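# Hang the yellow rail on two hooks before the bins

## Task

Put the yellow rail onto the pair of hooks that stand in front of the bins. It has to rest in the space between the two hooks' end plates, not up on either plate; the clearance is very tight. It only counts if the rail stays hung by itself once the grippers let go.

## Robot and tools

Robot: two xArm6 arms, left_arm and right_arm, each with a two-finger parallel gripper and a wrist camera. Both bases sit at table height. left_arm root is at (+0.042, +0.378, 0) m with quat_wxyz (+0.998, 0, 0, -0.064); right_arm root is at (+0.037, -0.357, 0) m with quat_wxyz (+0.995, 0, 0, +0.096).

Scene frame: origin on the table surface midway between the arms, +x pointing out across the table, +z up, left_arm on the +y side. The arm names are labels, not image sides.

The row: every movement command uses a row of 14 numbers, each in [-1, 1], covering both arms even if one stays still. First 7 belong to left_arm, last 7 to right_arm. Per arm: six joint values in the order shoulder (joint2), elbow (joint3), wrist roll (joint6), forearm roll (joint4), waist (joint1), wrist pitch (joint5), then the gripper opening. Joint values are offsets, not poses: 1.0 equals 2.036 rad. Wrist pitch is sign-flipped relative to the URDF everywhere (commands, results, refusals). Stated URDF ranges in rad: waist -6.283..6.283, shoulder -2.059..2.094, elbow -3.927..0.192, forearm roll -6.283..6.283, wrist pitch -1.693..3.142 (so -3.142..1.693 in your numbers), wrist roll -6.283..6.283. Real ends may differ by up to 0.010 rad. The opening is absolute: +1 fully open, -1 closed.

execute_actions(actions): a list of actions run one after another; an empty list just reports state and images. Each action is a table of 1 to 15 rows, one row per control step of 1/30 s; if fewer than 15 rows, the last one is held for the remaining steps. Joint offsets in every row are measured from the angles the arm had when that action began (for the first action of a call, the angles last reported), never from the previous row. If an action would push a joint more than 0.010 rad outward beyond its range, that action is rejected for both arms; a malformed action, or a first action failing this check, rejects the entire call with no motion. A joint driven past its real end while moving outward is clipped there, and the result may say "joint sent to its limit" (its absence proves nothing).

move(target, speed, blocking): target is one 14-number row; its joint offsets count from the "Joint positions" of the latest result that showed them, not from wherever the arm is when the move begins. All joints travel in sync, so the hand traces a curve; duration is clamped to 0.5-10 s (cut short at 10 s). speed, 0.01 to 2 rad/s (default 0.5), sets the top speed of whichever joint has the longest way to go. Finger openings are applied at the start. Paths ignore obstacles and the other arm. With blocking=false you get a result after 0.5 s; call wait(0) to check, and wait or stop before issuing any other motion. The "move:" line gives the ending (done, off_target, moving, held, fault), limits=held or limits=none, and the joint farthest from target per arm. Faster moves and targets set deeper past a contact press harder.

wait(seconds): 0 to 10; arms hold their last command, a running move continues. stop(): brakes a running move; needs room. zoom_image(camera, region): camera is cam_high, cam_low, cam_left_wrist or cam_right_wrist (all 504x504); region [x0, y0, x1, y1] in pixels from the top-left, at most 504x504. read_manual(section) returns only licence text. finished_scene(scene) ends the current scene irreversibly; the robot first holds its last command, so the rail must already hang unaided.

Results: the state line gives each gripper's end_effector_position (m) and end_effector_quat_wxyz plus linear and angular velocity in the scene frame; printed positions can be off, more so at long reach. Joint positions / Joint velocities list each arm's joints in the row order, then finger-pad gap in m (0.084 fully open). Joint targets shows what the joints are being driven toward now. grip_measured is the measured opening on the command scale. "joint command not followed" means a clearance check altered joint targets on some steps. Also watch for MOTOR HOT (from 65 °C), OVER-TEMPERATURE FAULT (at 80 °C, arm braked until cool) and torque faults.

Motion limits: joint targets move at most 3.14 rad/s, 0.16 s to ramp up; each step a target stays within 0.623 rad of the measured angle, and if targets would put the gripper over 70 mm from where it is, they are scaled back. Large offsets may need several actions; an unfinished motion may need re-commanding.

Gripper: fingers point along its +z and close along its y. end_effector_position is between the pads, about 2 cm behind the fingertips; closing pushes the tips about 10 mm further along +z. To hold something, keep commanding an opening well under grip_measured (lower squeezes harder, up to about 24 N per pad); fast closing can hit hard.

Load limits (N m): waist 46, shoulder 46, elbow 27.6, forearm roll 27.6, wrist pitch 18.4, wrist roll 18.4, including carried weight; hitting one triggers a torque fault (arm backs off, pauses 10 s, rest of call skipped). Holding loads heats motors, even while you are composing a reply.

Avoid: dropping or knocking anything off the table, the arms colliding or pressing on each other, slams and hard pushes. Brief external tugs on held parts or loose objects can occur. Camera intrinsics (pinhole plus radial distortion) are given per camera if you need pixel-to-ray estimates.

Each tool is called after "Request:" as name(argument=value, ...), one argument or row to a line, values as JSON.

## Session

Request:
execute_actions(
  actions=[],
)

Scene clock: 0.00 s.
left_arm: end_effector_position=(+0.4063, +0.5645, +0.3628) grip_measured=+1.00 end_effector_quat_wxyz=(+0.048, +0.716, -0.697, +0.018) end_effector_velocity=(+0.000, -0.000, -0.000) end_effector_angular_velocity=(+0.000, -0.000, -0.000) | right_arm: end_effector_position=(+0.1720, -0.0422, +0.1172) grip_measured=+1.00 end_effector_quat_wxyz=(+0.722, +0.376, -0.557, +0.167) end_effector_velocity=(+0.000, -0.000, -0.000) end_effector_angular_velocity=(-0.002, -0.000, +0.001)
Joint names: [shoulder, elbow, wrist roll, forearm roll, waist, wrist pitch]
Joint positions: left_arm=[-0.158 -1.369  2.055 -0.061  0.64  -1.61   0.084] | right_arm=[ 1.144 -1.989  2.987  0.284  0.798 -2.495  0.084]
Joint velocities: left_arm=[-0.     0.001 -0.     0.    -0.001  0.001  0.   ] | right_arm=[ 0.001  0.     0.    -0.001 -0.    -0.    -0.   ]
Motor temperatures (°C, as the motors report them): left_arm=[41 44 43 42 38 45] | right_arm=[42 40 44 40 42 41]
Joint targets: left_arm=[-0.158 -1.369 2.055 -0.061 0.640 -1.610] | right_arm=[1.144 -1.989 2.987 0.284 0.798 -2.495]

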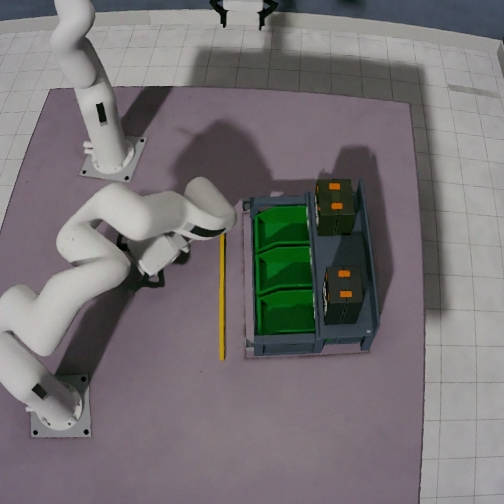

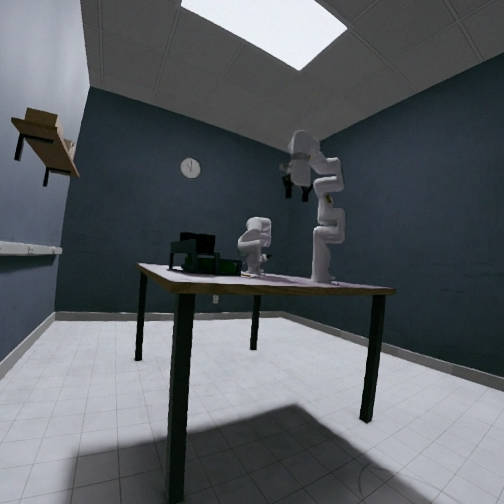

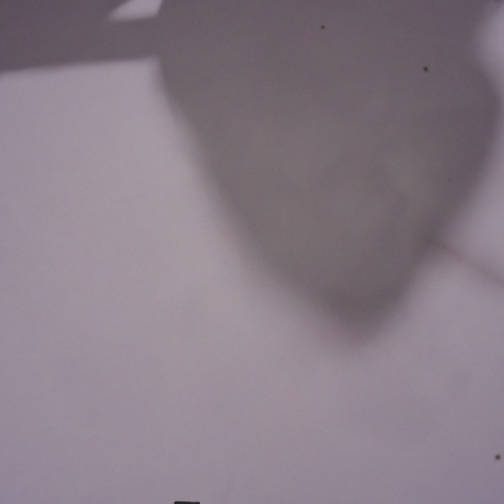

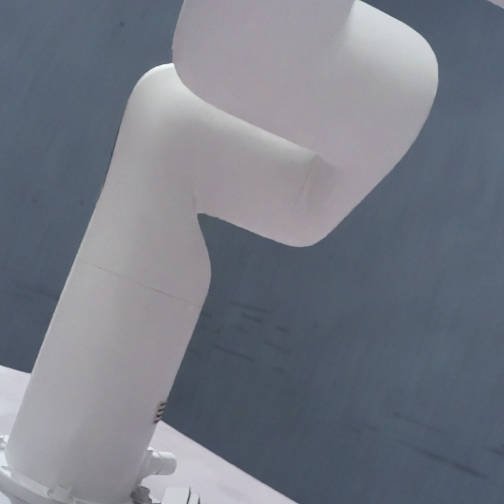

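Request:
move(
  target=[0,0,0,0,0,0,1,-0.447,0.1012,-0.3394,-0.1395,-0.13,0.4646,0],
  speed=0.8,
)

Scene clock: 6.67 s.
left_arm: end_effector_position=(+0.4063, +0.5645, +0.3628) grip_measured=+1.00 end_effector_quat_wxyz=(+0.048, +0.716, -0.697, +0.018) end_effector_velocity=(+0.000, +0.000, -0.000) end_effector_angular_velocity=(+0.000, -0.000, +0.001) | right_arm: end_effector_position=(+0.4389, +0.0002, +0.3496) grip_measured=-0.01 end_effector_quat_wxyz=(-0.000, -0.708, +0.707, +0.000) end_effector_velocity=(+0.000, -0.000, +0.001) end_effector_angular_velocity=(+0.002, -0.001, -0.001)
Joint names: [shoulder, elbow, wrist roll, forearm roll, waist, wrist pitch]
Joint positions: left_arm=[-0.158 -1.369  2.055 -0.061  0.64  -1.61   0.084] | right_arm=[ 0.234 -1.783  2.296  0.     0.534 -1.549  0.044]
Joint velocities: left_arm=[ 0.001  0.    -0.001  0.     0.     0.001 -0.   ] | right_arm=[-0.002  0.    -0.     0.001 -0.001  0.    -0.   ]
Motor temperatures (°C, as the motors report them): left_arm=[41 45 43 42 38 45] | right_arm=[43 41 44 40 42 41]
Joint targets: left_arm=[-0.158 -1.369 2.055 -0.061 0.640 -1.610] | right_arm=[0.234 -1.783 2.296 0.000 0.534 -1.549]
move: done; limits=none; left_arm: farthest joint: the waist, 0.000 radians from its target (0.000 radians at the start); right_arm: farthest joint: the waist, 0.001 radians from its target (0.265 radians at the start)

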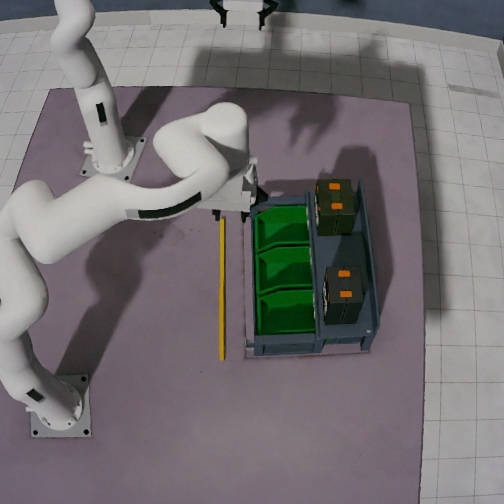

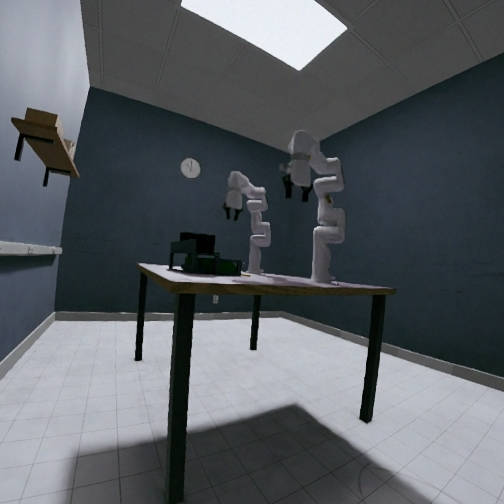

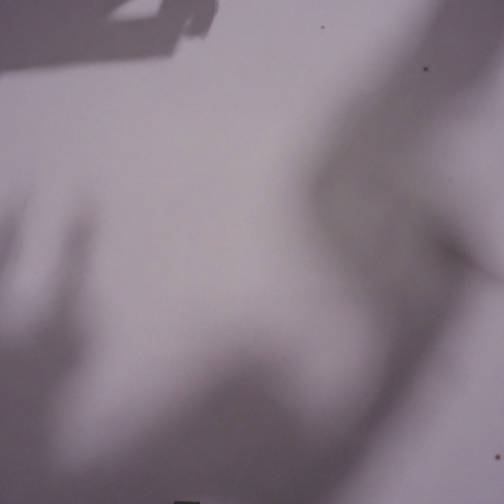

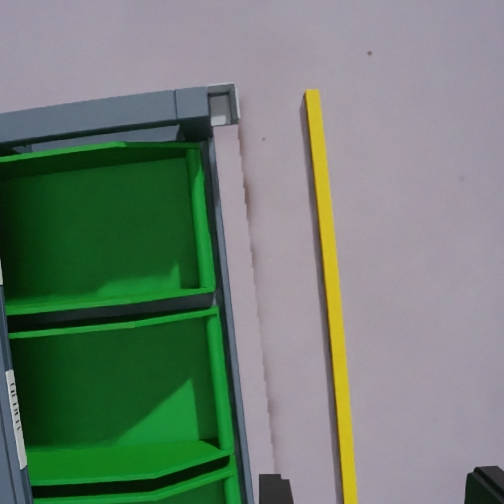

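Request:
move(
  target=[-0.0643,0.2271,-0.3777,0.03,-0.3914,0.2036,1,0.0568,0.3471,-0.0277,0,0.0207,0.4039,0],
  speed=0.6,
)

Scene clock: 18.43 s.
left_arm: end_effector_position=(+0.4199, +0.2674, +0.2506) grip_measured=+1.00 end_effector_quat_wxyz=(-0.000, +0.707, -0.708, +0.001) end_effector_velocity=(-0.001, -0.001, -0.001) end_effector_angular_velocity=(+0.000, +0.002, -0.001) | right_arm: end_effector_position=(+0.4028, -0.0033, +0.0600) grip_measured=-0.01 end_effector_quat_wxyz=(-0.000, -0.741, +0.671, +0.000) end_effector_velocity=(-0.001, -0.001, -0.001) end_effector_angular_velocity=(-0.002, +0.002, +0.001)
Joint names: [shoulder, elbow, wrist roll, forearm roll, waist, wrist pitch]
Joint positions: left_arm=[-0.289 -0.907  1.286  0.    -0.157 -1.195  0.084] | right_arm=[ 0.35  -1.077  2.24   0.     0.576 -0.727  0.044]
Joint velocities: left_arm=[ 0.     0.001 -0.001 -0.    -0.002  0.    -0.   ] | right_arm=[ 0.001  0.002 -0.    -0.     0.     0.001 -0.   ]
Motor temperatures (°C, as the motors report them): left_arm=[41 46 43 42 38 45] | right_arm=[43 43 44 40 42 41]
Joint targets: left_arm=[-0.289 -0.907 1.286 0.000 -0.157 -1.195] | right_arm=[0.350 -1.076 2.240 0.000 0.576 -0.727]
move: done; limits=none; left_arm: farthest joint: the elbow, 0.001 radians from its target (0.463 radians at the start); right_arm: farthest joint: the waist, 0.000 radians from its target (0.042 radians at the start)

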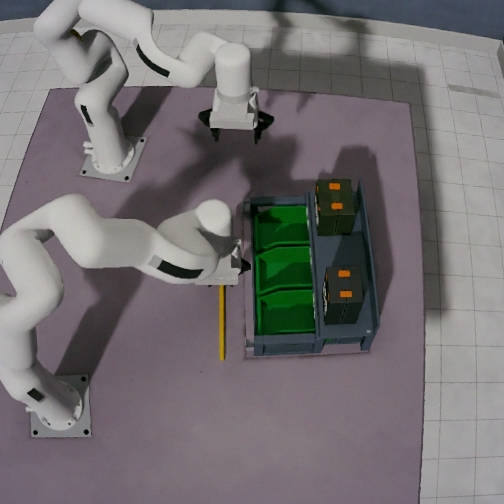

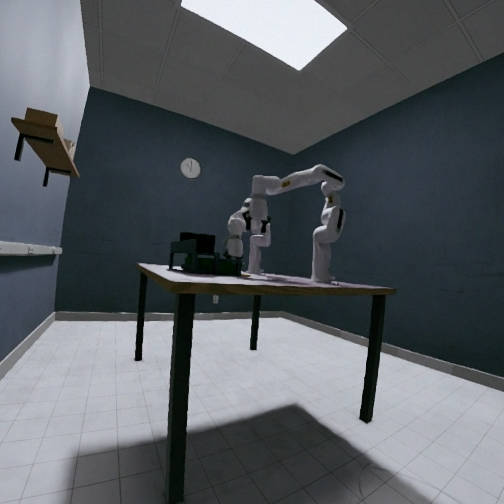

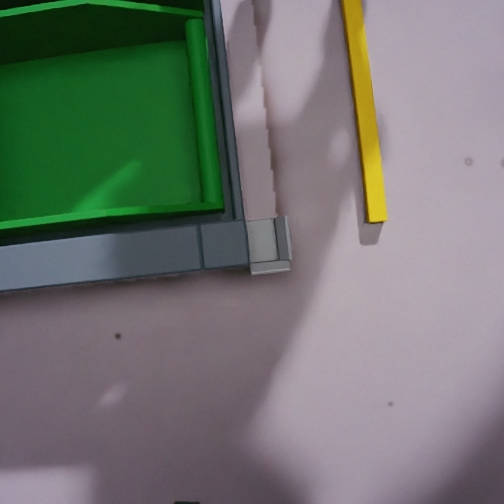

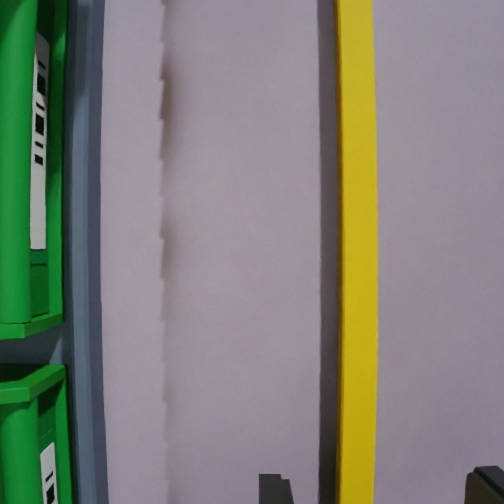

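Request:
move(
  target=[0,0,0,0,0,0,1,0.0376,0.0048,-0.003,0,0,0.0425,-0.3],
  speed=0.12,
)

Request:
execute_actions(
  actions=[
    [[0,0,0,0,0,0,1,0,0,0,0,0,0,-0.7]],
    [[0,0,0,0,0,0,1,0,0,0,0,0,0,-1]],
  ],
)

Scene clock: 24.47 s.
left_arm: end_effector_position=(+0.4199, +0.2674, +0.2506) grip_measured=+1.00 end_effector_quat_wxyz=(-0.000, +0.707, -0.708, +0.001) end_effector_velocity=(-0.001, +0.001, -0.000) end_effector_angular_velocity=(+0.001, +0.003, +0.001) | right_arm: end_effector_position=(+0.4029, -0.0032, +0.0244) grip_measured=-0.32 end_effector_quat_wxyz=(+0.000, -0.743, +0.669, +0.000) end_effector_velocity=(-0.000, -0.000, -0.001) end_effector_angular_velocity=(-0.001, +0.001, +0.000)
Joint names: [shoulder, elbow, wrist roll, forearm roll, waist, wrist pitch]
Joint positions: left_arm=[-0.289 -0.907  1.286  0.    -0.157 -1.195  0.084] | right_arm=[ 0.426 -1.067  2.234  0.     0.576 -0.64   0.03 ]
Joint velocities: left_arm=[-0.    -0.     0.    -0.     0.001 -0.003 -0.   ] | right_arm=[ 0.001  0.001  0.    -0.    -0.     0.001 -0.   ]
Motor temperatures (°C, as the motors report them): left_arm=[41 47 43 42 38 45] | right_arm=[43 43 44 40 42 41]
Joint targets: left_arm=[-0.289 -0.907 1.286 0.000 -0.157 -1.195] | right_arm=[0.426 -1.067 2.234 0.000 0.576 -0.640]
move: done; limits=none; left_arm: farthest joint: the waist, 0.000 radians from its target (0.000 radians at the start); right_arm: farthest joint: the shoulder, 0.001 radians from its target (0.077 radians at the start)

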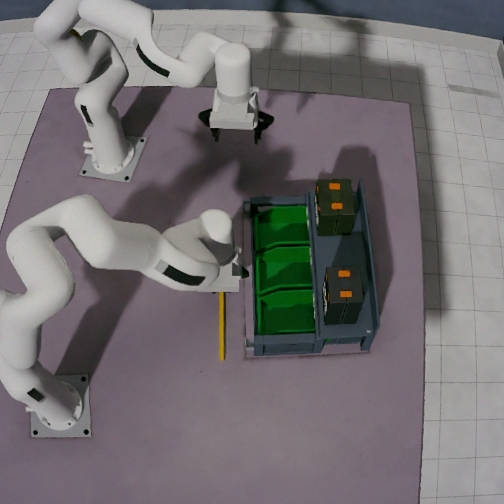

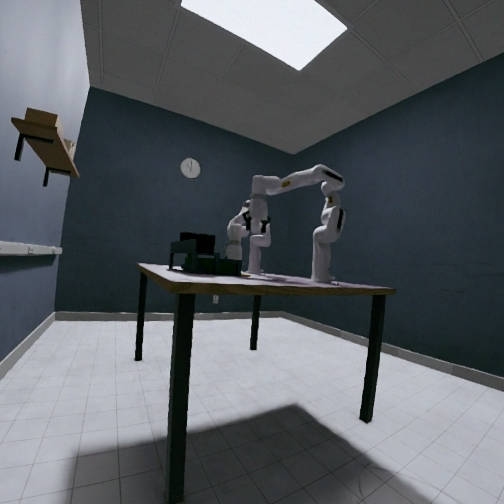

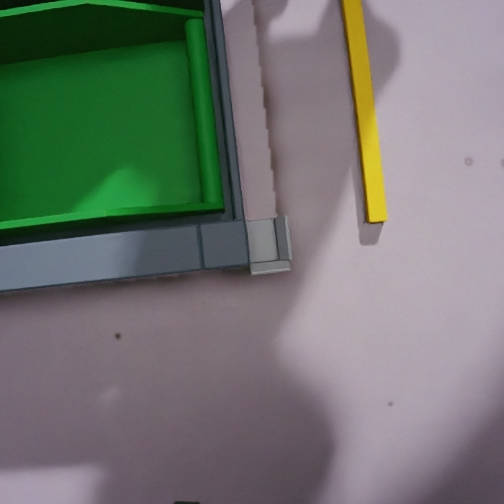

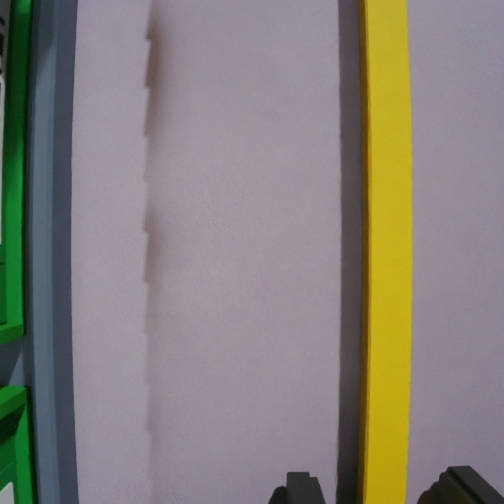

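Scene clock: 25.47 s.
left_arm: end_effector_position=(+0.4199, +0.2674, +0.2506) grip_measured=+1.00 end_effector_quat_wxyz=(-0.000, +0.707, -0.708, +0.001) end_effector_velocity=(-0.001, +0.000, +0.000) end_effector_angular_velocity=(+0.000, +0.001, +0.001) | right_arm: end_effector_position=(+0.4029, -0.0031, +0.0245) grip_measured=-0.78 end_effector_quat_wxyz=(+0.000, -0.743, +0.669, +0.000) end_effector_velocity=(+0.000, +0.000, -0.000) end_effector_angular_velocity=(-0.000, +0.000, +0.000)
Joint names: [shoulder, elbow, wrist roll, forearm roll, waist, wrist pitch]
Joint positions: left_arm=[-0.289 -0.907  1.286  0.    -0.157 -1.195  0.084] | right_arm=[ 0.426 -1.067  2.234  0.     0.576 -0.64   0.01 ]
Joint velocities: left_arm=[-0.001  0.    -0.001 -0.     0.    -0.002 -0.   ] | right_arm=[ 0.001 -0.     0.    -0.     0.    -0.    -0.   ]
Motor temperatures (°C, as the motors report them): left_arm=[41 47 43 42 38 45] | right_arm=[43 43 44 40 42 41]
Joint targets: left_arm=[-0.289 -0.907 1.286 0.000 -0.157 -1.195] | right_arm=[0.426 -1.067 2.234 0.000 0.576 -0.640]

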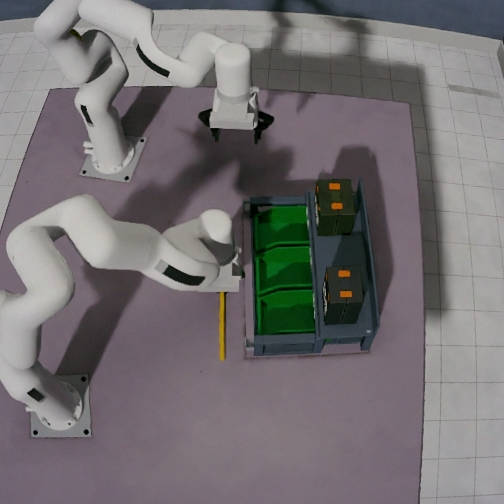

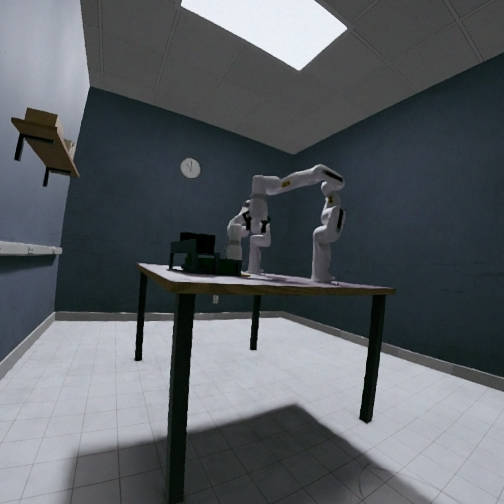

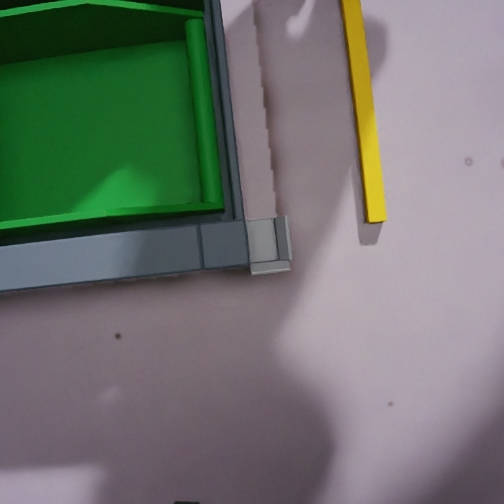

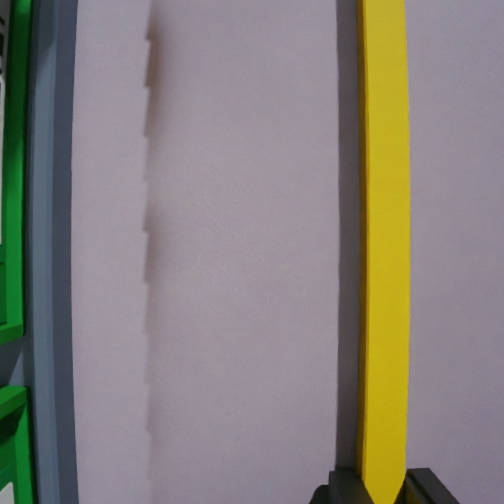

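Request:
move(
  target=[0,0,0,0,0,0,1,-0.0826,-0.0214,0,0,0,-0.1045,-1],
  speed=0.25,
)

Request:
move(
  target=[0,0,0,0,0,0,1,0.0967,-0.127,-0.0254,0,-0.0242,-0.0303,-1],
  speed=0.22,
)

Request:
zoom_image(
  camera="cam_high",
  region=[225, 310, 285, 370],
)

Request:
zoom_image(
  camera="cam_left_wrist",
  region=[215, 195, 315, 295],
)

Scene clock: 38.50 s.
left_arm: end_effector_position=(+0.4199, +0.2674, +0.2506) grip_measured=+1.00 end_effector_quat_wxyz=(-0.000, +0.707, -0.708, +0.001) end_effector_velocity=(-0.000, +0.000, -0.000) end_effector_angular_velocity=(+0.001, +0.003, +0.000) | right_arm: end_effector_position=(+0.4025, -0.0035, +0.1096) grip_measured=-0.78 end_effector_quat_wxyz=(-0.001, -0.743, +0.669, +0.000) end_effector_velocity=(+0.002, +0.002, +0.004) end_effector_angular_velocity=(+0.007, -0.005, -0.001)
Joint names: [shoulder, elbow, wrist roll, forearm roll, waist, wrist pitch]
Joint positions: left_arm=[-0.289 -0.907  1.286  0.    -0.157 -1.195  0.084] | right_arm=[ 0.258 -1.11   2.234  0.     0.576 -0.853  0.01 ]
Joint velocities: left_arm=[ 0.001 -0.001 -0.001  0.    -0.    -0.003  0.   ] | right_arm=[-0.004 -0.004 -0.     0.002  0.    -0.    -0.   ]
Motor temperatures (°C, as the motors report them): left_arm=[41 47 43 42 38 45] | right_arm=[43 43 44 40 42 41]
Joint targets: left_arm=[-0.289 -0.907 1.286 0.000 -0.157 -1.195] | right_arm=[0.258 -1.111 2.234 0.000 0.576 -0.853]
move: done; limits=none; left_arm: farthest joint: the waist, 0.000 radians from its target (0.000 radians at the start); right_arm: farthest joint: the waist, 0.000 radians from its target (0.000 radians at the start)

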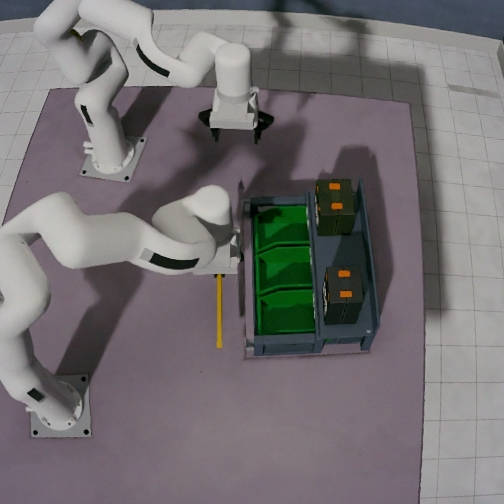

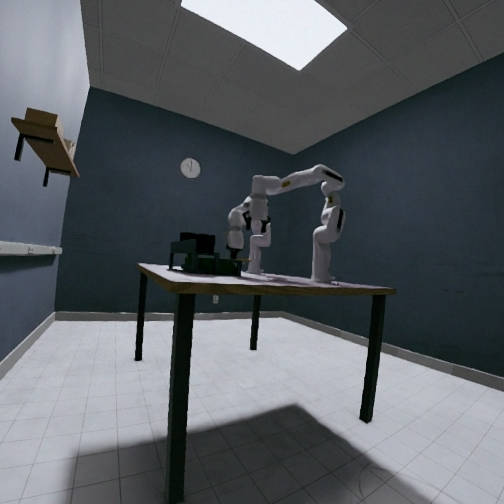

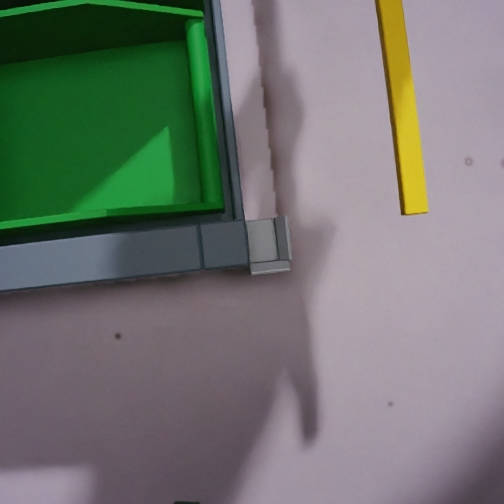

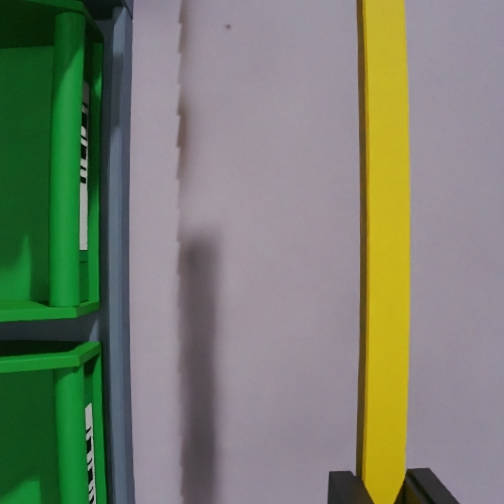

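Scene clock: 40.13 s.
left_arm: end_effector_position=(+0.4199, +0.2674, +0.2506) grip_measured=+1.00 end_effector_quat_wxyz=(-0.000, +0.707, -0.708, +0.001) end_effector_velocity=(-0.000, -0.000, -0.001) end_effector_angular_velocity=(+0.001, +0.002, -0.001) | right_arm: end_effector_position=(+0.4634, +0.0166, +0.0997) grip_measured=-0.78 end_effector_quat_wxyz=(+0.001, +0.744, -0.668, -0.000) end_effector_velocity=(+0.000, -0.000, -0.001) end_effector_angular_velocity=(-0.001, +0.000, +0.000)
Joint names: [shoulder, elbow, wrist roll, forearm roll, waist, wrist pitch]
Joint positions: left_arm=[-0.289 -0.907  1.286  0.    -0.157 -1.195  0.084] | right_arm=[ 0.455 -1.369  2.182  0.     0.527 -0.915  0.01 ]
Joint velocities: left_arm=[ 0.002  0.     0.001 -0.    -0.    -0.     0.   ] | right_arm=[ 0.002 -0.001 -0.001 -0.    -0.001  0.     0.   ]
Motor temperatures (°C, as the motors report them): left_arm=[41 47 43 42 38 45] | right_arm=[43 43 44 40 42 41]
Joint targets: left_arm=[-0.289 -0.907 1.286 0.000 -0.157 -1.195] | right_arm=[0.455 -1.369 2.182 0.000 0.527 -0.915]
move: done; limits=none; left_arm: farthest joint: the waist, 0.000 radians from its target (0.000 radians at the start); right_arm: farthest joint: the waist, 0.000 radians from its target (0.049 radians at the start)

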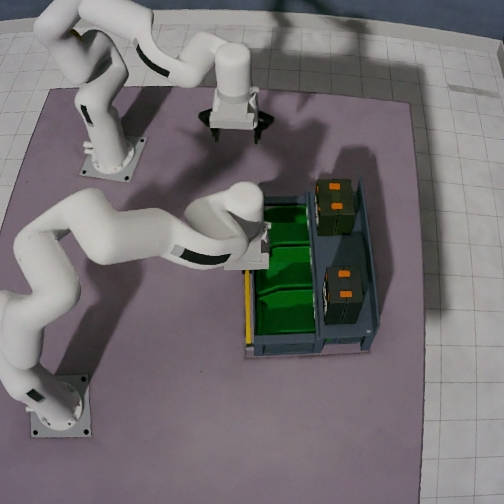

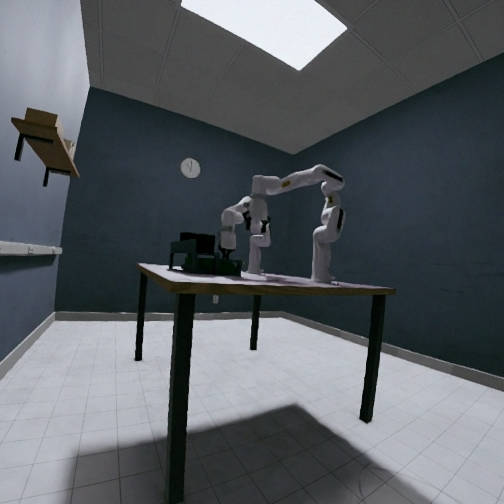

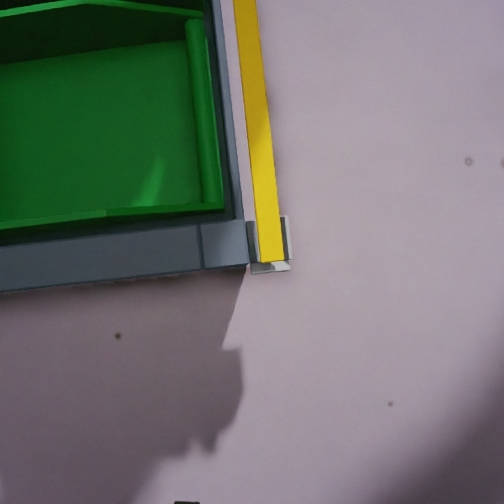

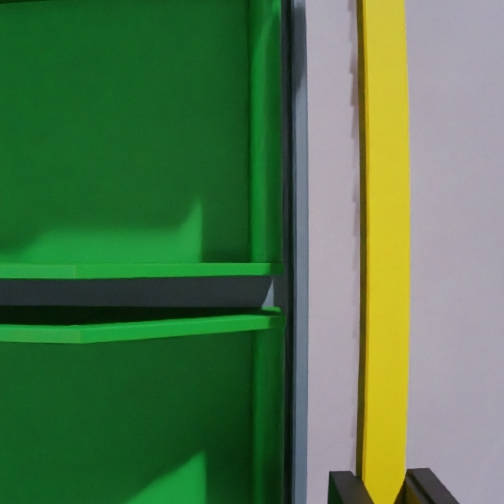

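Region (225, 310, 285, 370) of cam_high's 504x504 image, scaled by 8.400, with more detail than that image has.

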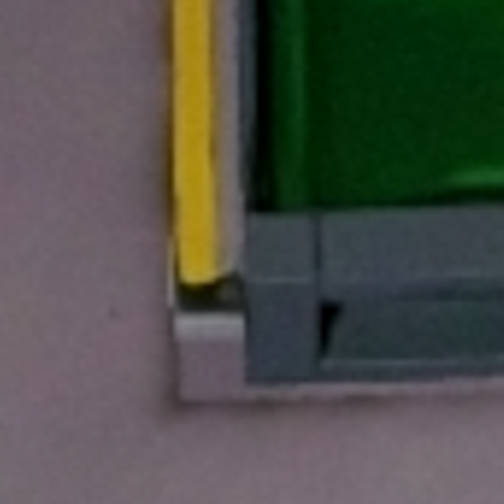

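Region (215, 195, 315, 295) of cam_left_wrist's 504x504 image, scaled by 5.040, with more detail than that image has.

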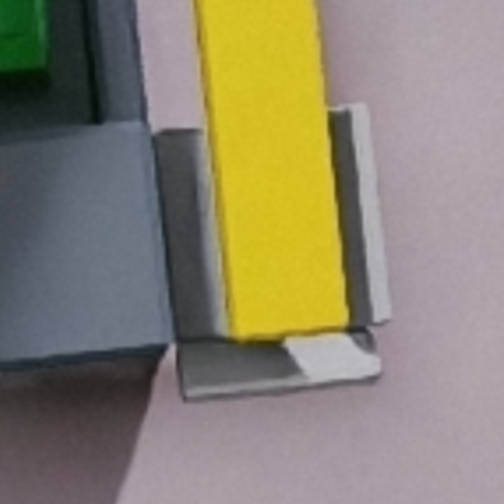

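Request:
move(
  target=[0,0,0,0,0,0,1,0.0062,-0.0034,-0.0044,0,-0.0019,0.0028,-1],
  speed=0.03,
)

Request:
zoom_image(
  camera="cam_high",
  region=[225, 310, 285, 370],
)

Request:
zoom_image(
  camera="cam_left_wrist",
  region=[215, 195, 315, 295],
)

Scene clock: 48.87 s.
left_arm: end_effector_position=(+0.4199, +0.2674, +0.2506) grip_measured=+1.00 end_effector_quat_wxyz=(-0.000, +0.707, -0.708, +0.001) end_effector_velocity=(+0.000, +0.000, +0.000) end_effector_angular_velocity=(+0.000, +0.000, +0.000) | right_arm: end_effector_position=(+0.4663, +0.0163, +0.0957) grip_measured=-0.78 end_effector_quat_wxyz=(+0.001, +0.746, -0.666, -0.000) end_effector_velocity=(+0.001, +0.001, +0.002) end_effector_angular_velocity=(+0.004, -0.004, +0.001)
Joint names: [shoulder, elbow, wrist roll, forearm roll, waist, wrist pitch]
Joint positions: left_arm=[-0.289 -0.907  1.286  0.    -0.157 -1.195  0.084] | right_arm=[ 0.467 -1.375  2.173  0.     0.523 -0.909  0.01 ]
Joint velocities: left_arm=[ 0.    -0.     0.    -0.     0.001 -0.001  0.   ] | right_arm=[-0.    -0.003 -0.001  0.    -0.     0.002  0.   ]
Motor temperatures (°C, as the motors report them): left_arm=[41 47 43 42 38 45] | right_arm=[43 44 44 40 42 41]
Joint targets: left_arm=[-0.289 -0.907 1.286 0.000 -0.157 -1.195] | right_arm=[0.467 -1.375 2.173 0.000 0.523 -0.909]
move: done; limits=none; left_arm: farthest joint: the waist, 0.000 radians from its target (0.000 radians at the start); right_arm: farthest joint: the elbow, 0.001 radians from its target (0.007 radians at the start)

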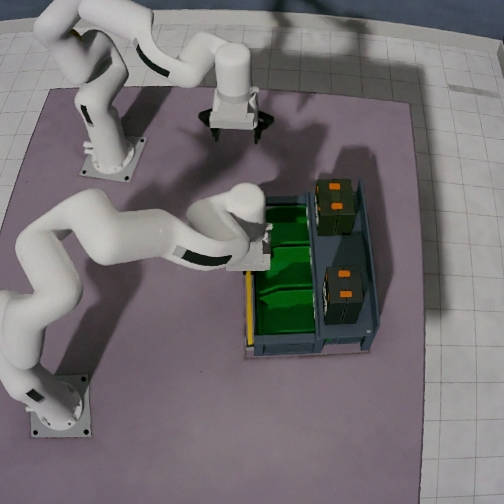

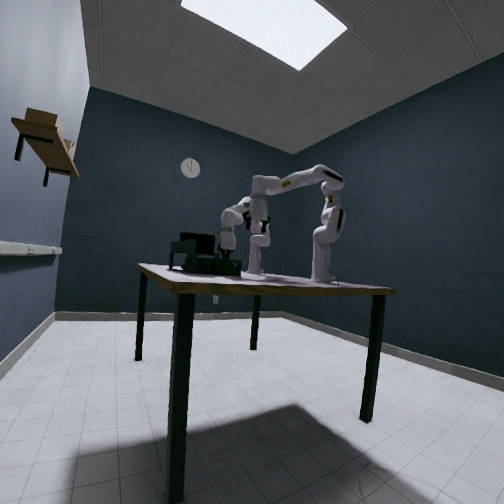

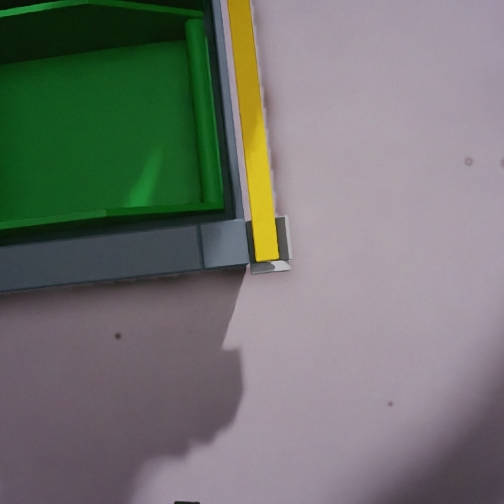

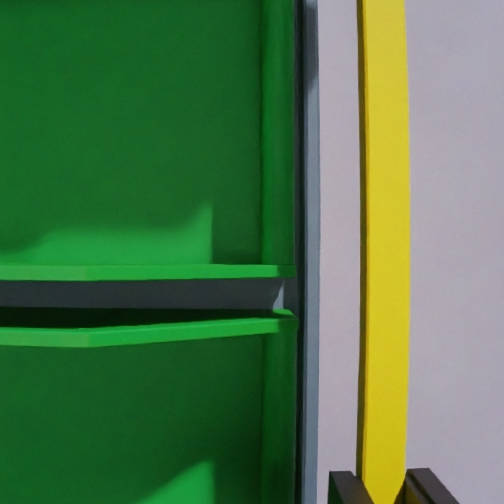

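Region (225, 310, 285, 370) of cam_high's 504x504 image, scaled by 8.400, with more detail than that image has.

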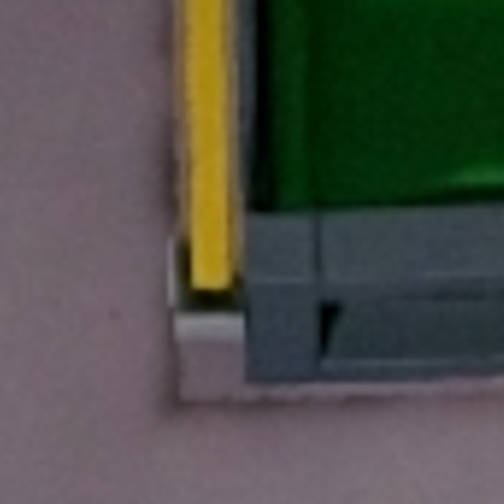

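Region (215, 195, 315, 295) of cam_left_wrist's 504x504 image, scaled by 5.040, with more detail than that image has.

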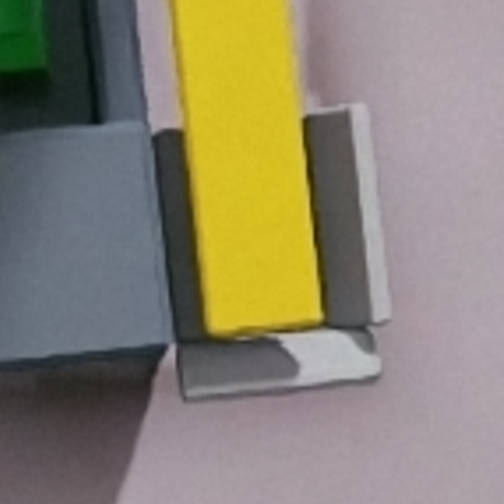

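Request:
move(
  target=[0,0,0,0,0,0,1,0.0119,0.0055,0,0,0,0.0174,-1],
  speed=0.02,
)

Request:
zoom_image(
  camera="cam_high",
  region=[225, 310, 285, 370],
)

Request:
zoom_image(
  camera="cam_left_wrist",
  region=[215, 195, 315, 295],
)

Scene clock: 55.30 s.
left_arm: end_effector_position=(+0.4199, +0.2674, +0.2506) grip_measured=+1.00 end_effector_quat_wxyz=(-0.000, +0.707, -0.708, +0.001) end_effector_velocity=(+0.000, -0.000, +0.000) end_effector_angular_velocity=(-0.000, -0.000, -0.000) | right_arm: end_effector_position=(+0.4664, +0.0163, +0.0803) grip_measured=-0.78 end_effector_quat_wxyz=(+0.001, +0.746, -0.666, -0.000) end_effector_velocity=(+0.001, +0.001, +0.001) end_effector_angular_velocity=(+0.003, -0.004, +0.000)
Joint names: [shoulder, elbow, wrist roll, forearm roll, waist, wrist pitch]
Joint positions: left_arm=[-0.289 -0.907  1.286  0.    -0.157 -1.195  0.084] | right_arm=[ 0.491 -1.364  2.173  0.     0.523 -0.874  0.01 ]
Joint velocities: left_arm=[-0.    -0.001  0.    -0.    -0.    -0.    -0.   ] | right_arm=[-0.001 -0.002  0.    -0.     0.     0.002 -0.   ]
Motor temperatures (°C, as the motors report them): left_arm=[41 48 43 42 38 45] | right_arm=[44 44 44 40 42 41]
Joint targets: left_arm=[-0.289 -0.907 1.286 0.000 -0.157 -1.195] | right_arm=[0.492 -1.364 2.173 0.000 0.523 -0.874]
move: done; limits=none; left_arm: farthest joint: the waist, 0.000 radians from its target (0.000 radians at the start); right_arm: farthest joint: the waist, 0.000 radians from its target (0.000 radians at the start)

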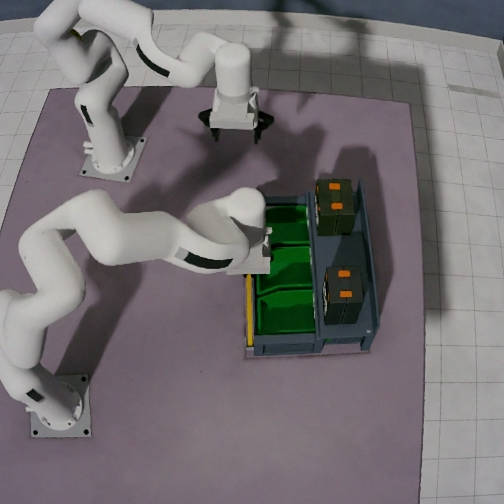

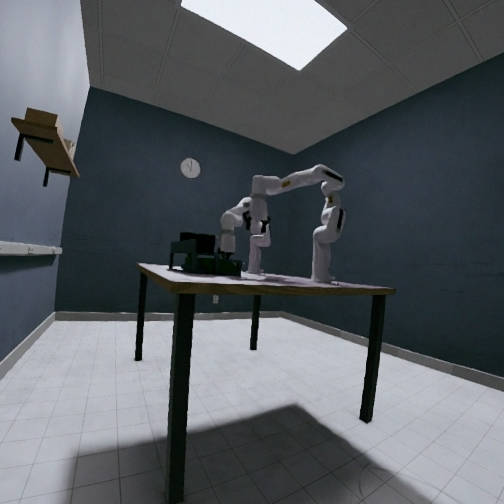

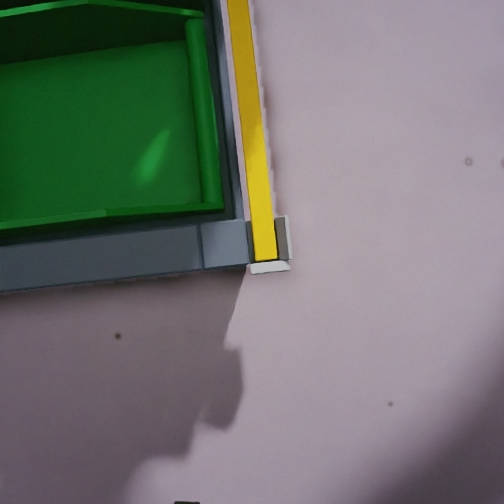

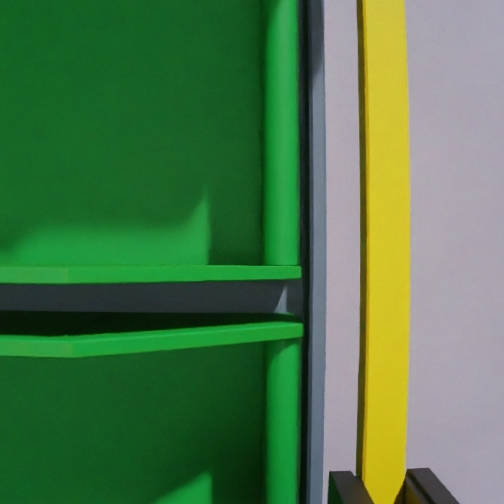

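Region (225, 310, 285, 370) of cam_high's 504x504 image, scaled by 8.400, with more detail than that image has.

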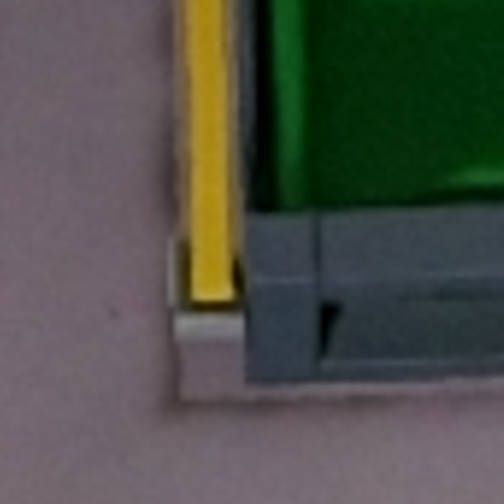

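Region (215, 195, 315, 295) of cam_left_wrist's 504x504 image, scaled by 5.040, with more detail than that image has.

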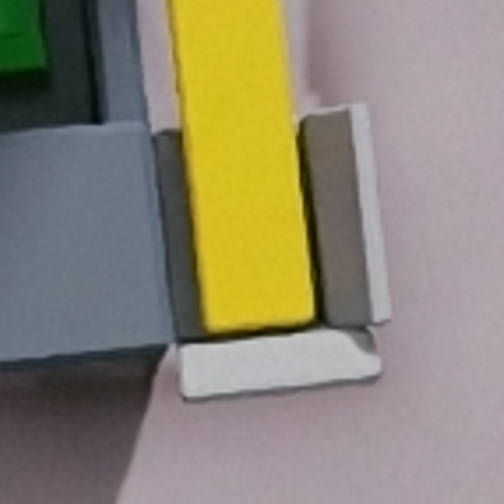

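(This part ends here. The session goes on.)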